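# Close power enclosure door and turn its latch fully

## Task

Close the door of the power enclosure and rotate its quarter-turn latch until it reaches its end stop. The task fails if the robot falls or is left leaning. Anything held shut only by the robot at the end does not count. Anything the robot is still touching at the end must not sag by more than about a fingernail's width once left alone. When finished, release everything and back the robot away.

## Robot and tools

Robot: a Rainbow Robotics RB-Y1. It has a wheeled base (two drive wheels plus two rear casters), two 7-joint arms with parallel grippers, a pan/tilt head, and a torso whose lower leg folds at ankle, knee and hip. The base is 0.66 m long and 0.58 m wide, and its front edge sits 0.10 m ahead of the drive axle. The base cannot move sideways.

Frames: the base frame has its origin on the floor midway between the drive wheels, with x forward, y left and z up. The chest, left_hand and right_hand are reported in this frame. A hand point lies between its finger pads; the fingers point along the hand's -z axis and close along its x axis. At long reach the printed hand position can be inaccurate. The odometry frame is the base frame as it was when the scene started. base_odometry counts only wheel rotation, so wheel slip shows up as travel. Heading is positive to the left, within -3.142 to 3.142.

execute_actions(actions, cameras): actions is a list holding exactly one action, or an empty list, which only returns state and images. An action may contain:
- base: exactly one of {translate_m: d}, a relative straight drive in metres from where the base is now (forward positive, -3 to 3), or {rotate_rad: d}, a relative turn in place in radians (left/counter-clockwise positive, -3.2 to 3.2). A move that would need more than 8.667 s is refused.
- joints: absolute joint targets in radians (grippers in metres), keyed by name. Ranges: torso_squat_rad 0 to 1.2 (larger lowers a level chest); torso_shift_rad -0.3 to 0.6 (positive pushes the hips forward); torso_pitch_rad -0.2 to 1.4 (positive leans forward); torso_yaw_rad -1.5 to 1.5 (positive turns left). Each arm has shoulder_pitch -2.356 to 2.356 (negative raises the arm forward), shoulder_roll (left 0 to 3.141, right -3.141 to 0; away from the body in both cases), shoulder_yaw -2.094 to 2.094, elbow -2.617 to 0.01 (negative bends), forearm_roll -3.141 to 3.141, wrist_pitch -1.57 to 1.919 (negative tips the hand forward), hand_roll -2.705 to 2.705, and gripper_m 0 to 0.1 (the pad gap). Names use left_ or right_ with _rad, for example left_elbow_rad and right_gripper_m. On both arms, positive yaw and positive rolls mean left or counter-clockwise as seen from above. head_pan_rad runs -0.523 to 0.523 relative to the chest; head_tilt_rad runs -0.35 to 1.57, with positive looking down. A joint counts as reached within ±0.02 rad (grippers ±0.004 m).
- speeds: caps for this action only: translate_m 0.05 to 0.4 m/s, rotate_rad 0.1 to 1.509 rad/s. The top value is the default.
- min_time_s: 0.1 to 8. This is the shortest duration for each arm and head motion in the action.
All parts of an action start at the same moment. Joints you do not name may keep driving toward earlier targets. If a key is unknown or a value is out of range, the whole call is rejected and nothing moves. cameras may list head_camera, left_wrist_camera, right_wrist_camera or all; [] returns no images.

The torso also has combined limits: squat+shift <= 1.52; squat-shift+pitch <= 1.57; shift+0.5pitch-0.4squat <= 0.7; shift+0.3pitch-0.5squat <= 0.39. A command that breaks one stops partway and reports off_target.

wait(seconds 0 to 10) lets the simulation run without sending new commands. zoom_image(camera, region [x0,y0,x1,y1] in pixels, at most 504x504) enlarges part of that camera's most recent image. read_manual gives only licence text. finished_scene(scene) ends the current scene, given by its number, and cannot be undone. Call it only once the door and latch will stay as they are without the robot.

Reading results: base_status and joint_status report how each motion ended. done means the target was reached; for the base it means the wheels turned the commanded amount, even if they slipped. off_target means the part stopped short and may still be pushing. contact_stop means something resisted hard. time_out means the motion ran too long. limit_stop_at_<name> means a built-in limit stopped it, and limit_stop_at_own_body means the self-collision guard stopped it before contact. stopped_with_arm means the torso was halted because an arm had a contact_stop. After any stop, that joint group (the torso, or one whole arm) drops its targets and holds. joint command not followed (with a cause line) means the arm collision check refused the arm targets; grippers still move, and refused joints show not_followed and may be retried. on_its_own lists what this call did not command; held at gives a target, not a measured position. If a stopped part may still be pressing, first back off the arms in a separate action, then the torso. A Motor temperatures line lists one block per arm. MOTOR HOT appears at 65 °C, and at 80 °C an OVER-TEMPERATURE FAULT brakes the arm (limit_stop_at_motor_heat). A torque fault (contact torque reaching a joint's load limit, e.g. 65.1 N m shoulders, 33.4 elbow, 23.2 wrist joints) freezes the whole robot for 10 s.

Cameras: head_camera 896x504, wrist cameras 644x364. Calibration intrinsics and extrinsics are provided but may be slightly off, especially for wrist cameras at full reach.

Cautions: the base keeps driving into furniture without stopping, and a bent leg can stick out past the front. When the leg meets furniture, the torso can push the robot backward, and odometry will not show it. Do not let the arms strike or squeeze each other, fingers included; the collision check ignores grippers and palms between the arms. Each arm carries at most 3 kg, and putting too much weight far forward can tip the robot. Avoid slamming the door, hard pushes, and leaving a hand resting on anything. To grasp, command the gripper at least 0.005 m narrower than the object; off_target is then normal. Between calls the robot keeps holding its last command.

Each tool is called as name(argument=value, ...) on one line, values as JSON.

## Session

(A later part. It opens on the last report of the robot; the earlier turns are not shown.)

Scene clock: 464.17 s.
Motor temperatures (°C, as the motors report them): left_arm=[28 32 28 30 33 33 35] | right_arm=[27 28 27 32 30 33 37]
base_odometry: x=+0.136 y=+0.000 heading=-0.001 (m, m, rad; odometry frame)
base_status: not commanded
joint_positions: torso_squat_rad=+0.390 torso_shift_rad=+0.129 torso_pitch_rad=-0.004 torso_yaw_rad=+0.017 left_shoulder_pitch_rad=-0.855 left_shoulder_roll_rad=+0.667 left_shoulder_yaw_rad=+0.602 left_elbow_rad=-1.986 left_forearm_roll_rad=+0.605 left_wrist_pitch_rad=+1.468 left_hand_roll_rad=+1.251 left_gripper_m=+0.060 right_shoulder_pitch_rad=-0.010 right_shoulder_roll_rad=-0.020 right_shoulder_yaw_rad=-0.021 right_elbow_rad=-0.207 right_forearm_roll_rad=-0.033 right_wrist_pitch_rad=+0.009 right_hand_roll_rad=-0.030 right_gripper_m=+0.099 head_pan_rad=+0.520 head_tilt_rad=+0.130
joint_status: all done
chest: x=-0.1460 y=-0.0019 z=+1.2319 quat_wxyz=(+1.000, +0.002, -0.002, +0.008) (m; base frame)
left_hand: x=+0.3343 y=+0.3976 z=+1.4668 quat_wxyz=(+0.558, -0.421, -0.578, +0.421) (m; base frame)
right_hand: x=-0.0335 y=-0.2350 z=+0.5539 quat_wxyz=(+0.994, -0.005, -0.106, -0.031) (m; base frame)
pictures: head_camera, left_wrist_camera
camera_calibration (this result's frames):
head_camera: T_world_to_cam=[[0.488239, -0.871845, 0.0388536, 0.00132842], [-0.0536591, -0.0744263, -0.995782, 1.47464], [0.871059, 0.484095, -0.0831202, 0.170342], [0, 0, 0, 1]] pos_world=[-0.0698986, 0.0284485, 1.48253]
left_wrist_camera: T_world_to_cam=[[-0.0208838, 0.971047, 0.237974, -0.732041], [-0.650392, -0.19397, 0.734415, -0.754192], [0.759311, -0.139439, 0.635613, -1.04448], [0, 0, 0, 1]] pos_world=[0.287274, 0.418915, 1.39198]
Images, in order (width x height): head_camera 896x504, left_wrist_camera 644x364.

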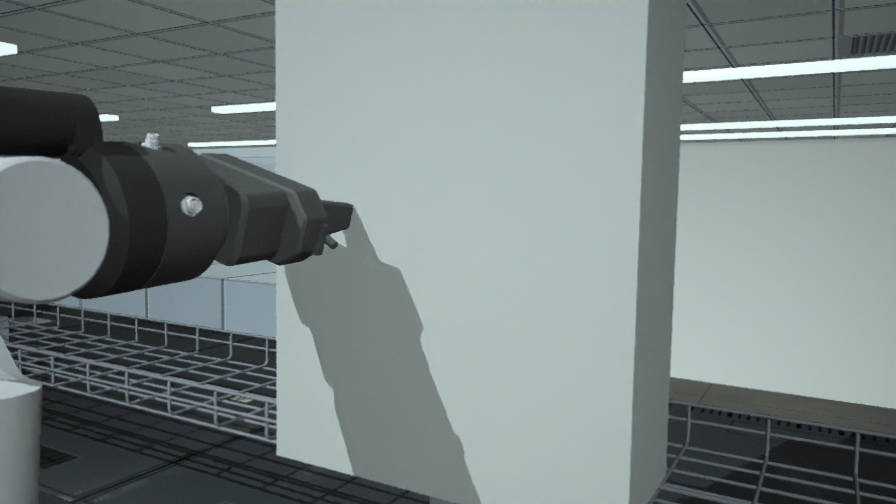

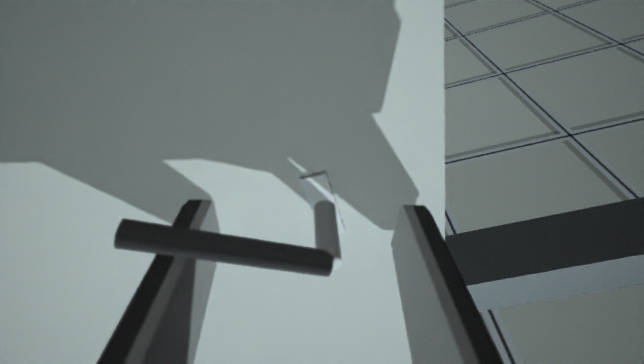

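execute_actions(actions=[{"base": {"translate_m": 0.004}, "speeds": {"translate_m": 0.05}, "joints": {"left_hand_roll_rad": 0.5, "torso_yaw_rad": 0.03}, "min_time_s": 1.0}], cameras=["head_camera", "left_wrist_camera"])

Scene clock: 475.43 s.
Motor temperatures (°C, as the motors report them): left_arm=[28 32 28 31 35 40 35] | right_arm=[27 28 27 32 30 33 37]
base_odometry: x=+0.140 y=+0.000 heading=-0.001 (m, m, rad; odometry frame)
base_status: done
joint_positions: torso_squat_rad=+0.390 torso_shift_rad=+0.128 torso_pitch_rad=-0.004 torso_yaw_rad=+0.030 left_shoulder_pitch_rad=-0.853 left_shoulder_roll_rad=+0.662 left_shoulder_yaw_rad=+0.597 left_elbow_rad=-1.987 left_forearm_roll_rad=+0.609 left_wrist_pitch_rad=+1.471 left_hand_roll_rad=+0.501 left_gripper_m=+0.061 right_shoulder_pitch_rad=-0.010 right_shoulder_roll_rad=-0.020 right_shoulder_yaw_rad=-0.021 right_elbow_rad=-0.207 right_forearm_roll_rad=-0.033 right_wrist_pitch_rad=+0.009 right_hand_roll_rad=-0.030 right_gripper_m=+0.099 head_pan_rad=+0.520 head_tilt_rad=+0.130
joint_status: all done
chest: x=-0.1465 y=-0.0029 z=+1.2319 quat_wxyz=(+1.000, +0.002, -0.002, +0.015) (m; base frame)
left_hand: x=+0.3303 y=+0.3987 z=+1.4643 quat_wxyz=(+0.676, -0.177, -0.690, +0.188) (m; base frame)
right_hand: x=-0.0306 y=-0.2336 z=+0.5536 quat_wxyz=(+0.994, -0.004, -0.106, -0.025) (m; base frame)
pictures: head_camera, left_wrist_camera
camera_calibration (this result's frames):
head_camera: T_world_to_cam=[[0.499098, -0.865711, 0.0380366, 0.0033389], [-0.0520993, -0.0737934, -0.995912, 1.47494], [0.864978, 0.495076, -0.081933, 0.168878], [0, 0, 0, 1]] pos_world=[-0.0708992, 0.0281236, 1.48262]
left_wrist_camera: T_world_to_cam=[[-0.0234191, 0.546321, 0.837248, -1.43994], [-0.629795, -0.658466, 0.412045, -0.104253], [0.776408, -0.517645, 0.359491, -0.490239], [0, 0, 0, 1]] pos_world=[0.281245, 0.464253, 1.42478]
Images, in order (width x height): head_camera 896x504, left_wrist_camera 644x364.

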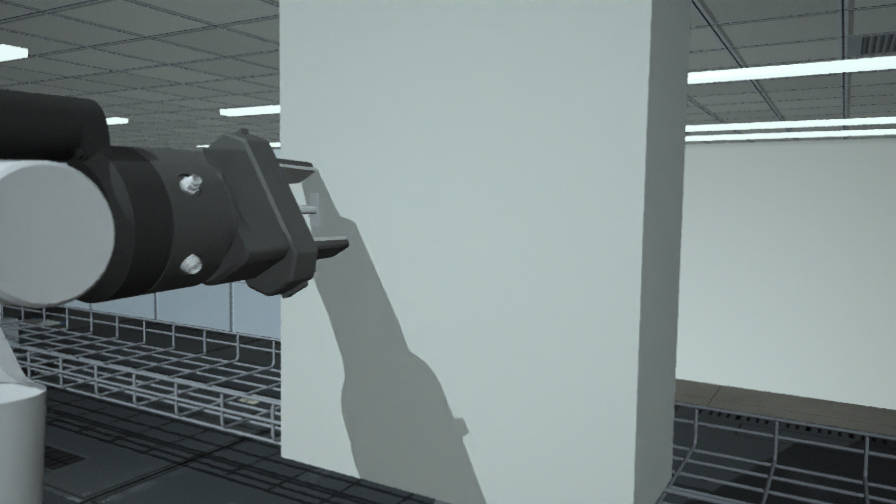

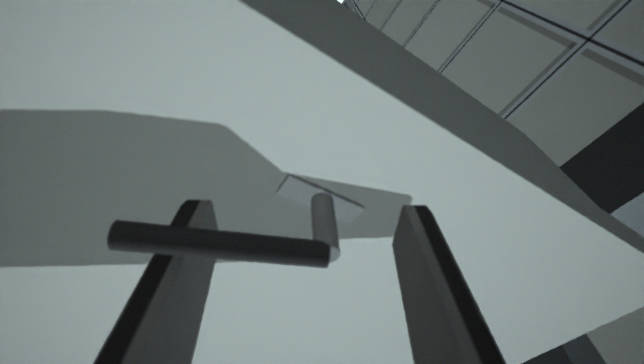

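execute_actions(actions=[{"joints": {"left_hand_roll_rad": 0.17, "torso_yaw_rad": 0.036}, "min_time_s": 0.6}], cameras=["head_camera", "left_wrist_camera"])

Scene clock: 480.13 s.
Motor temperatures (°C, as the motors report them): left_arm=[28 32 28 32 39 38 35] | right_arm=[27 28 27 32 30 33 37]
base_odometry: x=+0.140 y=+0.000 heading=-0.002 (m, m, rad; odometry frame)
base_status: not commanded
joint_positions: torso_squat_rad=+0.391 torso_shift_rad=+0.127 torso_pitch_rad=-0.007 torso_yaw_rad=+0.033 left_shoulder_pitch_rad=-0.850 left_shoulder_roll_rad=+0.659 left_shoulder_yaw_rad=+0.594 left_elbow_rad=-1.985 left_forearm_roll_rad=+0.609 left_wrist_pitch_rad=+1.472 left_hand_roll_rad=+0.171 left_gripper_m=+0.061 right_shoulder_pitch_rad=-0.010 right_shoulder_roll_rad=-0.020 right_shoulder_yaw_rad=-0.021 right_elbow_rad=-0.207 right_forearm_roll_rad=-0.033 right_wrist_pitch_rad=+0.009 right_hand_roll_rad=-0.030 right_gripper_m=+0.099 head_pan_rad=+0.520 head_tilt_rad=+0.130
joint_status: torso_yaw_rad contact_stop (moved +0.004 of +0.006); the others done
chest: x=-0.1482 y=-0.0028 z=+1.2319 quat_wxyz=(+1.000, +0.002, -0.004, +0.017) (m; base frame)
left_hand: x=+0.3280 y=+0.4002 z=+1.4624 quat_wxyz=(+0.699, -0.062, -0.708, +0.076) (m; base frame)
right_hand: x=-0.0296 y=-0.2332 z=+0.5540 quat_wxyz=(+0.994, -0.004, -0.108, -0.023) (m; base frame)
pictures: head_camera, left_wrist_camera
camera_calibration (this result's frames):
head_camera: T_world_to_cam=[[0.502245, -0.863812, 0.0397398, 0.00266924], [-0.048946, -0.0742814, -0.996035, 1.47548], [0.863339, 0.498309, -0.0795876, 0.167213], [0, 0, 0, 1]] pos_world=[-0.0734831, 0.0285828, 1.48283]
left_wrist_camera: T_world_to_cam=[[-0.0152883, 0.247353, 0.968805, -1.51465], [-0.621929, -0.76103, 0.18449, 0.267246], [0.782924, -0.599708, 0.165471, -0.172565], [0, 0, 0, 1]] pos_world=[0.278157, 0.474547, 1.44665]
Images, in order (width x height): head_camera 896x504, left_wrist_camera 644x364.

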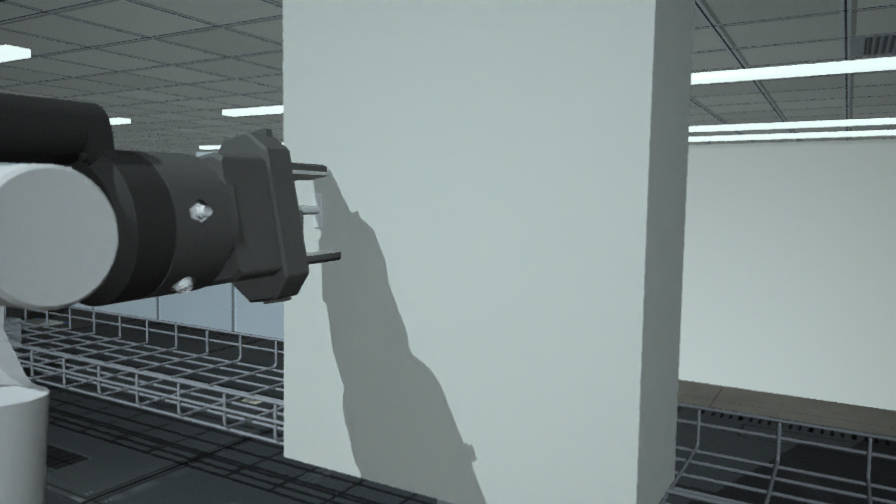

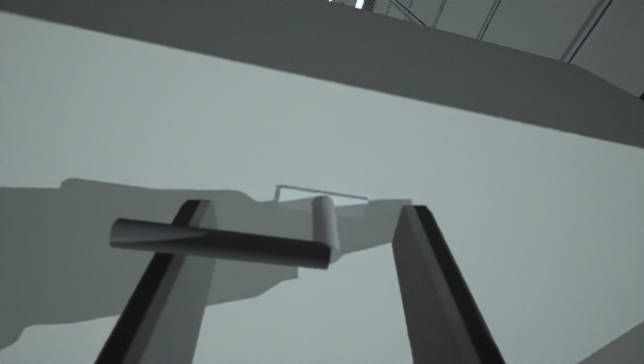

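execute_actions(actions=[{"joints": {"left_hand_roll_rad": 0.09}, "min_time_s": 0.4}], cameras=["left_wrist_camera"])

Scene clock: 498.07 s.
Motor temperatures (°C, as the motors report them): left_arm=[28 33 29 31 49 35 36] | right_arm=[27 28 27 32 30 33 37]
TORQUE FAULT: left_forearm_roll_rad reached its load limit. The robot stopped for 10 seconds, dropped its targets and accepts commands again. The stop added 9.0 s to the call and to motion_time.
base_odometry: x=+0.140 y=+0.000 heading=-0.001 (m, m, rad; odometry frame)
base_status: not commanded
joint_positions: torso_squat_rad=+0.391 torso_shift_rad=+0.127 torso_pitch_rad=-0.007 torso_yaw_rad=+0.034 left_shoulder_pitch_rad=-0.853 left_shoulder_roll_rad=+0.655 left_shoulder_yaw_rad=+0.589 left_elbow_rad=-1.988 left_forearm_roll_rad=+0.613 left_wrist_pitch_rad=+1.473 left_hand_roll_rad=+0.106 left_gripper_m=+0.060 right_shoulder_pitch_rad=-0.010 right_shoulder_roll_rad=-0.020 right_shoulder_yaw_rad=-0.021 right_elbow_rad=-0.207 right_forearm_roll_rad=-0.033 right_wrist_pitch_rad=+0.009 right_hand_roll_rad=-0.030 right_gripper_m=+0.099 head_pan_rad=+0.520 head_tilt_rad=+0.130
joint_status: all done
chest: x=-0.1482 y=-0.0024 z=+1.2319 quat_wxyz=(+1.000, +0.002, -0.004, +0.017) (m; base frame)
left_hand: x=+0.3285 y=+0.3960 z=+1.4627 quat_wxyz=(+0.701, -0.042, -0.710, +0.049) (m; base frame)
right_hand: x=-0.0296 y=-0.2332 z=+0.5542 quat_wxyz=(+0.994, -0.004, -0.108, -0.023) (m; base frame)
pictures: left_wrist_camera
camera_calibration (this result's frames):
left_wrist_camera: T_world_to_cam=[[-0.0133, 0.182705, 0.983078, -1.50976], [-0.629585, -0.765338, 0.13372, 0.342804], [0.776818, -0.617152, 0.125207, -0.107679], [0, 0, 0, 1]] pos_world=[0.279392, 0.471748, 1.45186]
Images, in order (width x height): left_wrist_camera 644x364.

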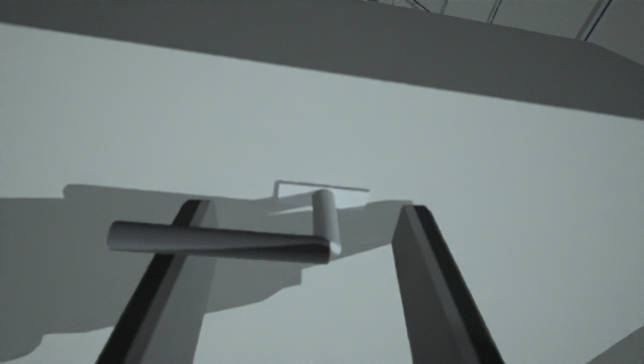

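execute_actions(actions=[{"joints": {"left_hand_roll_rad": 0.6}}], cameras=["left_wrist_camera"])

Scene clock: 501.87 s.
Motor temperatures (°C, as the motors report them): left_arm=[28 33 29 31 50 35 36] | right_arm=[27 28 27 32 30 33 37]
base_odometry: x=+0.140 y=+0.000 heading=-0.001 (m, m, rad; odometry frame)
base_status: not commanded
joint_positions: torso_squat_rad=+0.391 torso_shift_rad=+0.127 torso_pitch_rad=-0.006 torso_yaw_rad=+0.034 left_shoulder_pitch_rad=-0.850 left_shoulder_roll_rad=+0.658 left_shoulder_yaw_rad=+0.593 left_elbow_rad=-1.985 left_forearm_roll_rad=+0.609 left_wrist_pitch_rad=+1.473 left_hand_roll_rad=+0.600 left_gripper_m=+0.060 right_shoulder_pitch_rad=-0.010 right_shoulder_roll_rad=-0.020 right_shoulder_yaw_rad=-0.021 right_elbow_rad=-0.207 right_forearm_roll_rad=-0.033 right_wrist_pitch_rad=+0.009 right_hand_roll_rad=-0.030 right_gripper_m=+0.099 head_pan_rad=+0.520 head_tilt_rad=+0.130
joint_status: all done
chest: x=-0.1479 y=-0.0009 z=+1.2319 quat_wxyz=(+1.000, +0.001, -0.003, +0.017) (m; base frame)
left_hand: x=+0.3282 y=+0.4023 z=+1.4609 quat_wxyz=(+0.667, -0.212, -0.678, +0.224) (m; base frame)
right_hand: x=-0.0294 y=-0.2332 z=+0.5546 quat_wxyz=(+0.994, -0.005, -0.107, -0.022) (m; base frame)
pictures: left_wrist_camera
camera_calibration (this result's frames):
left_wrist_camera: T_world_to_cam=[[-0.0202241, 0.62982, 0.776478, -1.38494], [-0.62826, -0.612151, 0.480167, -0.220517], [0.777741, -0.478119, 0.408071, -0.572831], [0, 0, 0, 1]] pos_world=[0.278963, 0.463392, 1.41502]
Images, in order (width x height): left_wrist_camera 644x364.

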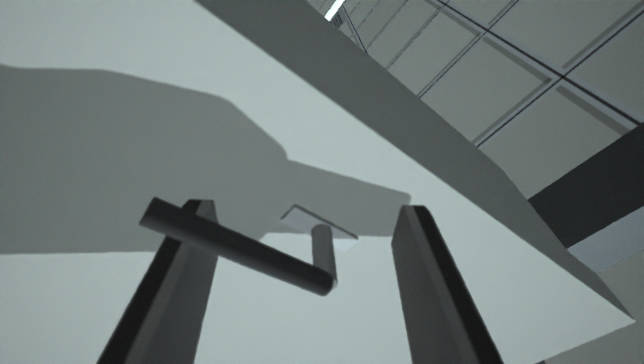

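execute_actions(actions=[{"base": {"translate_m": -0.14}}], cameras=["head_camera", "left_wrist_camera"])

Scene clock: 505.30 s.
Motor temperatures (°C, as the motors report them): left_arm=[28 33 29 31 48 34 36] | right_arm=[27 28 27 32 30 33 37]
base_odometry: x=+0.000 y=+0.000 heading=-0.002 (m, m, rad; odometry frame)
base_status: done
joint_positions: torso_squat_rad=+0.391 torso_shift_rad=+0.128 torso_pitch_rad=-0.006 torso_yaw_rad=+0.034 left_shoulder_pitch_rad=-0.850 left_shoulder_roll_rad=+0.658 left_shoulder_yaw_rad=+0.593 left_elbow_rad=-1.985 left_forearm_roll_rad=+0.609 left_wrist_pitch_rad=+1.473 left_hand_roll_rad=+0.600 left_gripper_m=+0.060 right_shoulder_pitch_rad=-0.010 right_shoulder_roll_rad=-0.020 right_shoulder_yaw_rad=-0.021 right_elbow_rad=-0.207 right_forearm_roll_rad=-0.033 right_wrist_pitch_rad=+0.009 right_hand_roll_rad=-0.030 right_gripper_m=+0.099 head_pan_rad=+0.520 head_tilt_rad=+0.130
joint_status: not commanded
chest: x=-0.1475 y=-0.0009 z=+1.2319 quat_wxyz=(+1.000, +0.001, -0.003, +0.017) (m; base frame)
left_hand: x=+0.3288 y=+0.4024 z=+1.4604 quat_wxyz=(+0.668, -0.212, -0.678, +0.224) (m; base frame)
right_hand: x=-0.0296 y=-0.2332 z=+0.5545 quat_wxyz=(+0.994, -0.005, -0.107, -0.022) (m; base frame)
pictures: head_camera, left_wrist_camera
camera_calibration (this result's frames):
head_camera: T_world_to_cam=[[0.503196, -0.86317, 0.0416165, 0.00170671], [-0.0500634, -0.0771941, -0.995758, 1.47514], [0.862721, 0.498978, -0.0820569, 0.168603], [0, 0, 0, 1]] pos_world=[-0.0724658, 0.0312162, 1.48265]
left_wrist_camera: T_world_to_cam=[[-0.0195228, 0.630005, 0.776346, -1.38477], [-0.627672, -0.612131, 0.480961, -0.221173], [0.778233, -0.477901, 0.407387, -0.572325], [0, 0, 0, 1]] pos_world=[0.279543, 0.463513, 1.4146]
Images, in order (width x height): head_camera 896x504, left_wrist_camera 644x364.

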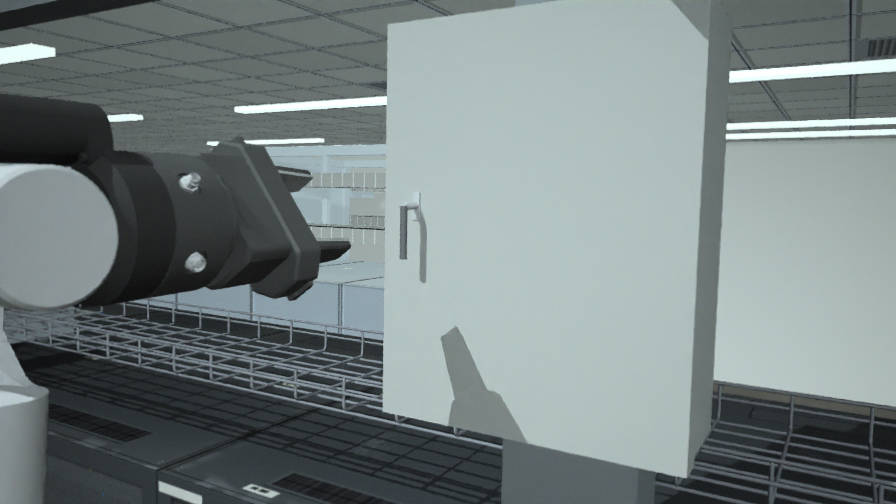

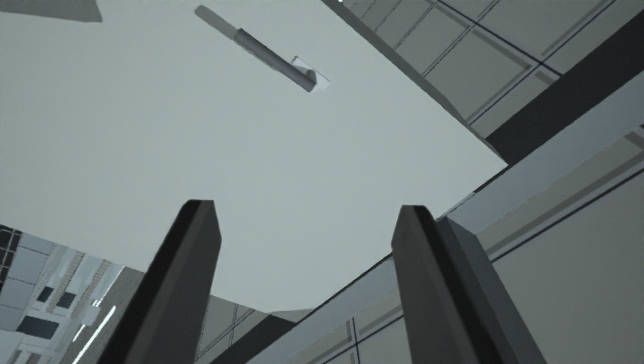

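zoom_image(camera="head_camera", region=[360, 170, 480, 300])

Region (360, 170, 480, 300) of head_camera's 896x504 image, scaled by 3.877, with more detail than that image has; it fills the left 465 columns of this view, and the rest is white.

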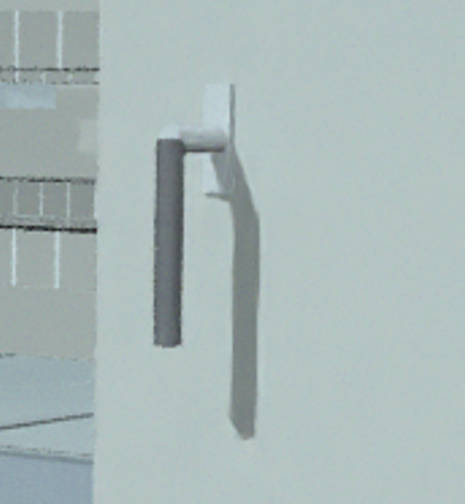

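The lever is vertical at its stop, the door is flush, and the hand is clear.

finished_scene(scene=2)

The scene is finished: the task was done.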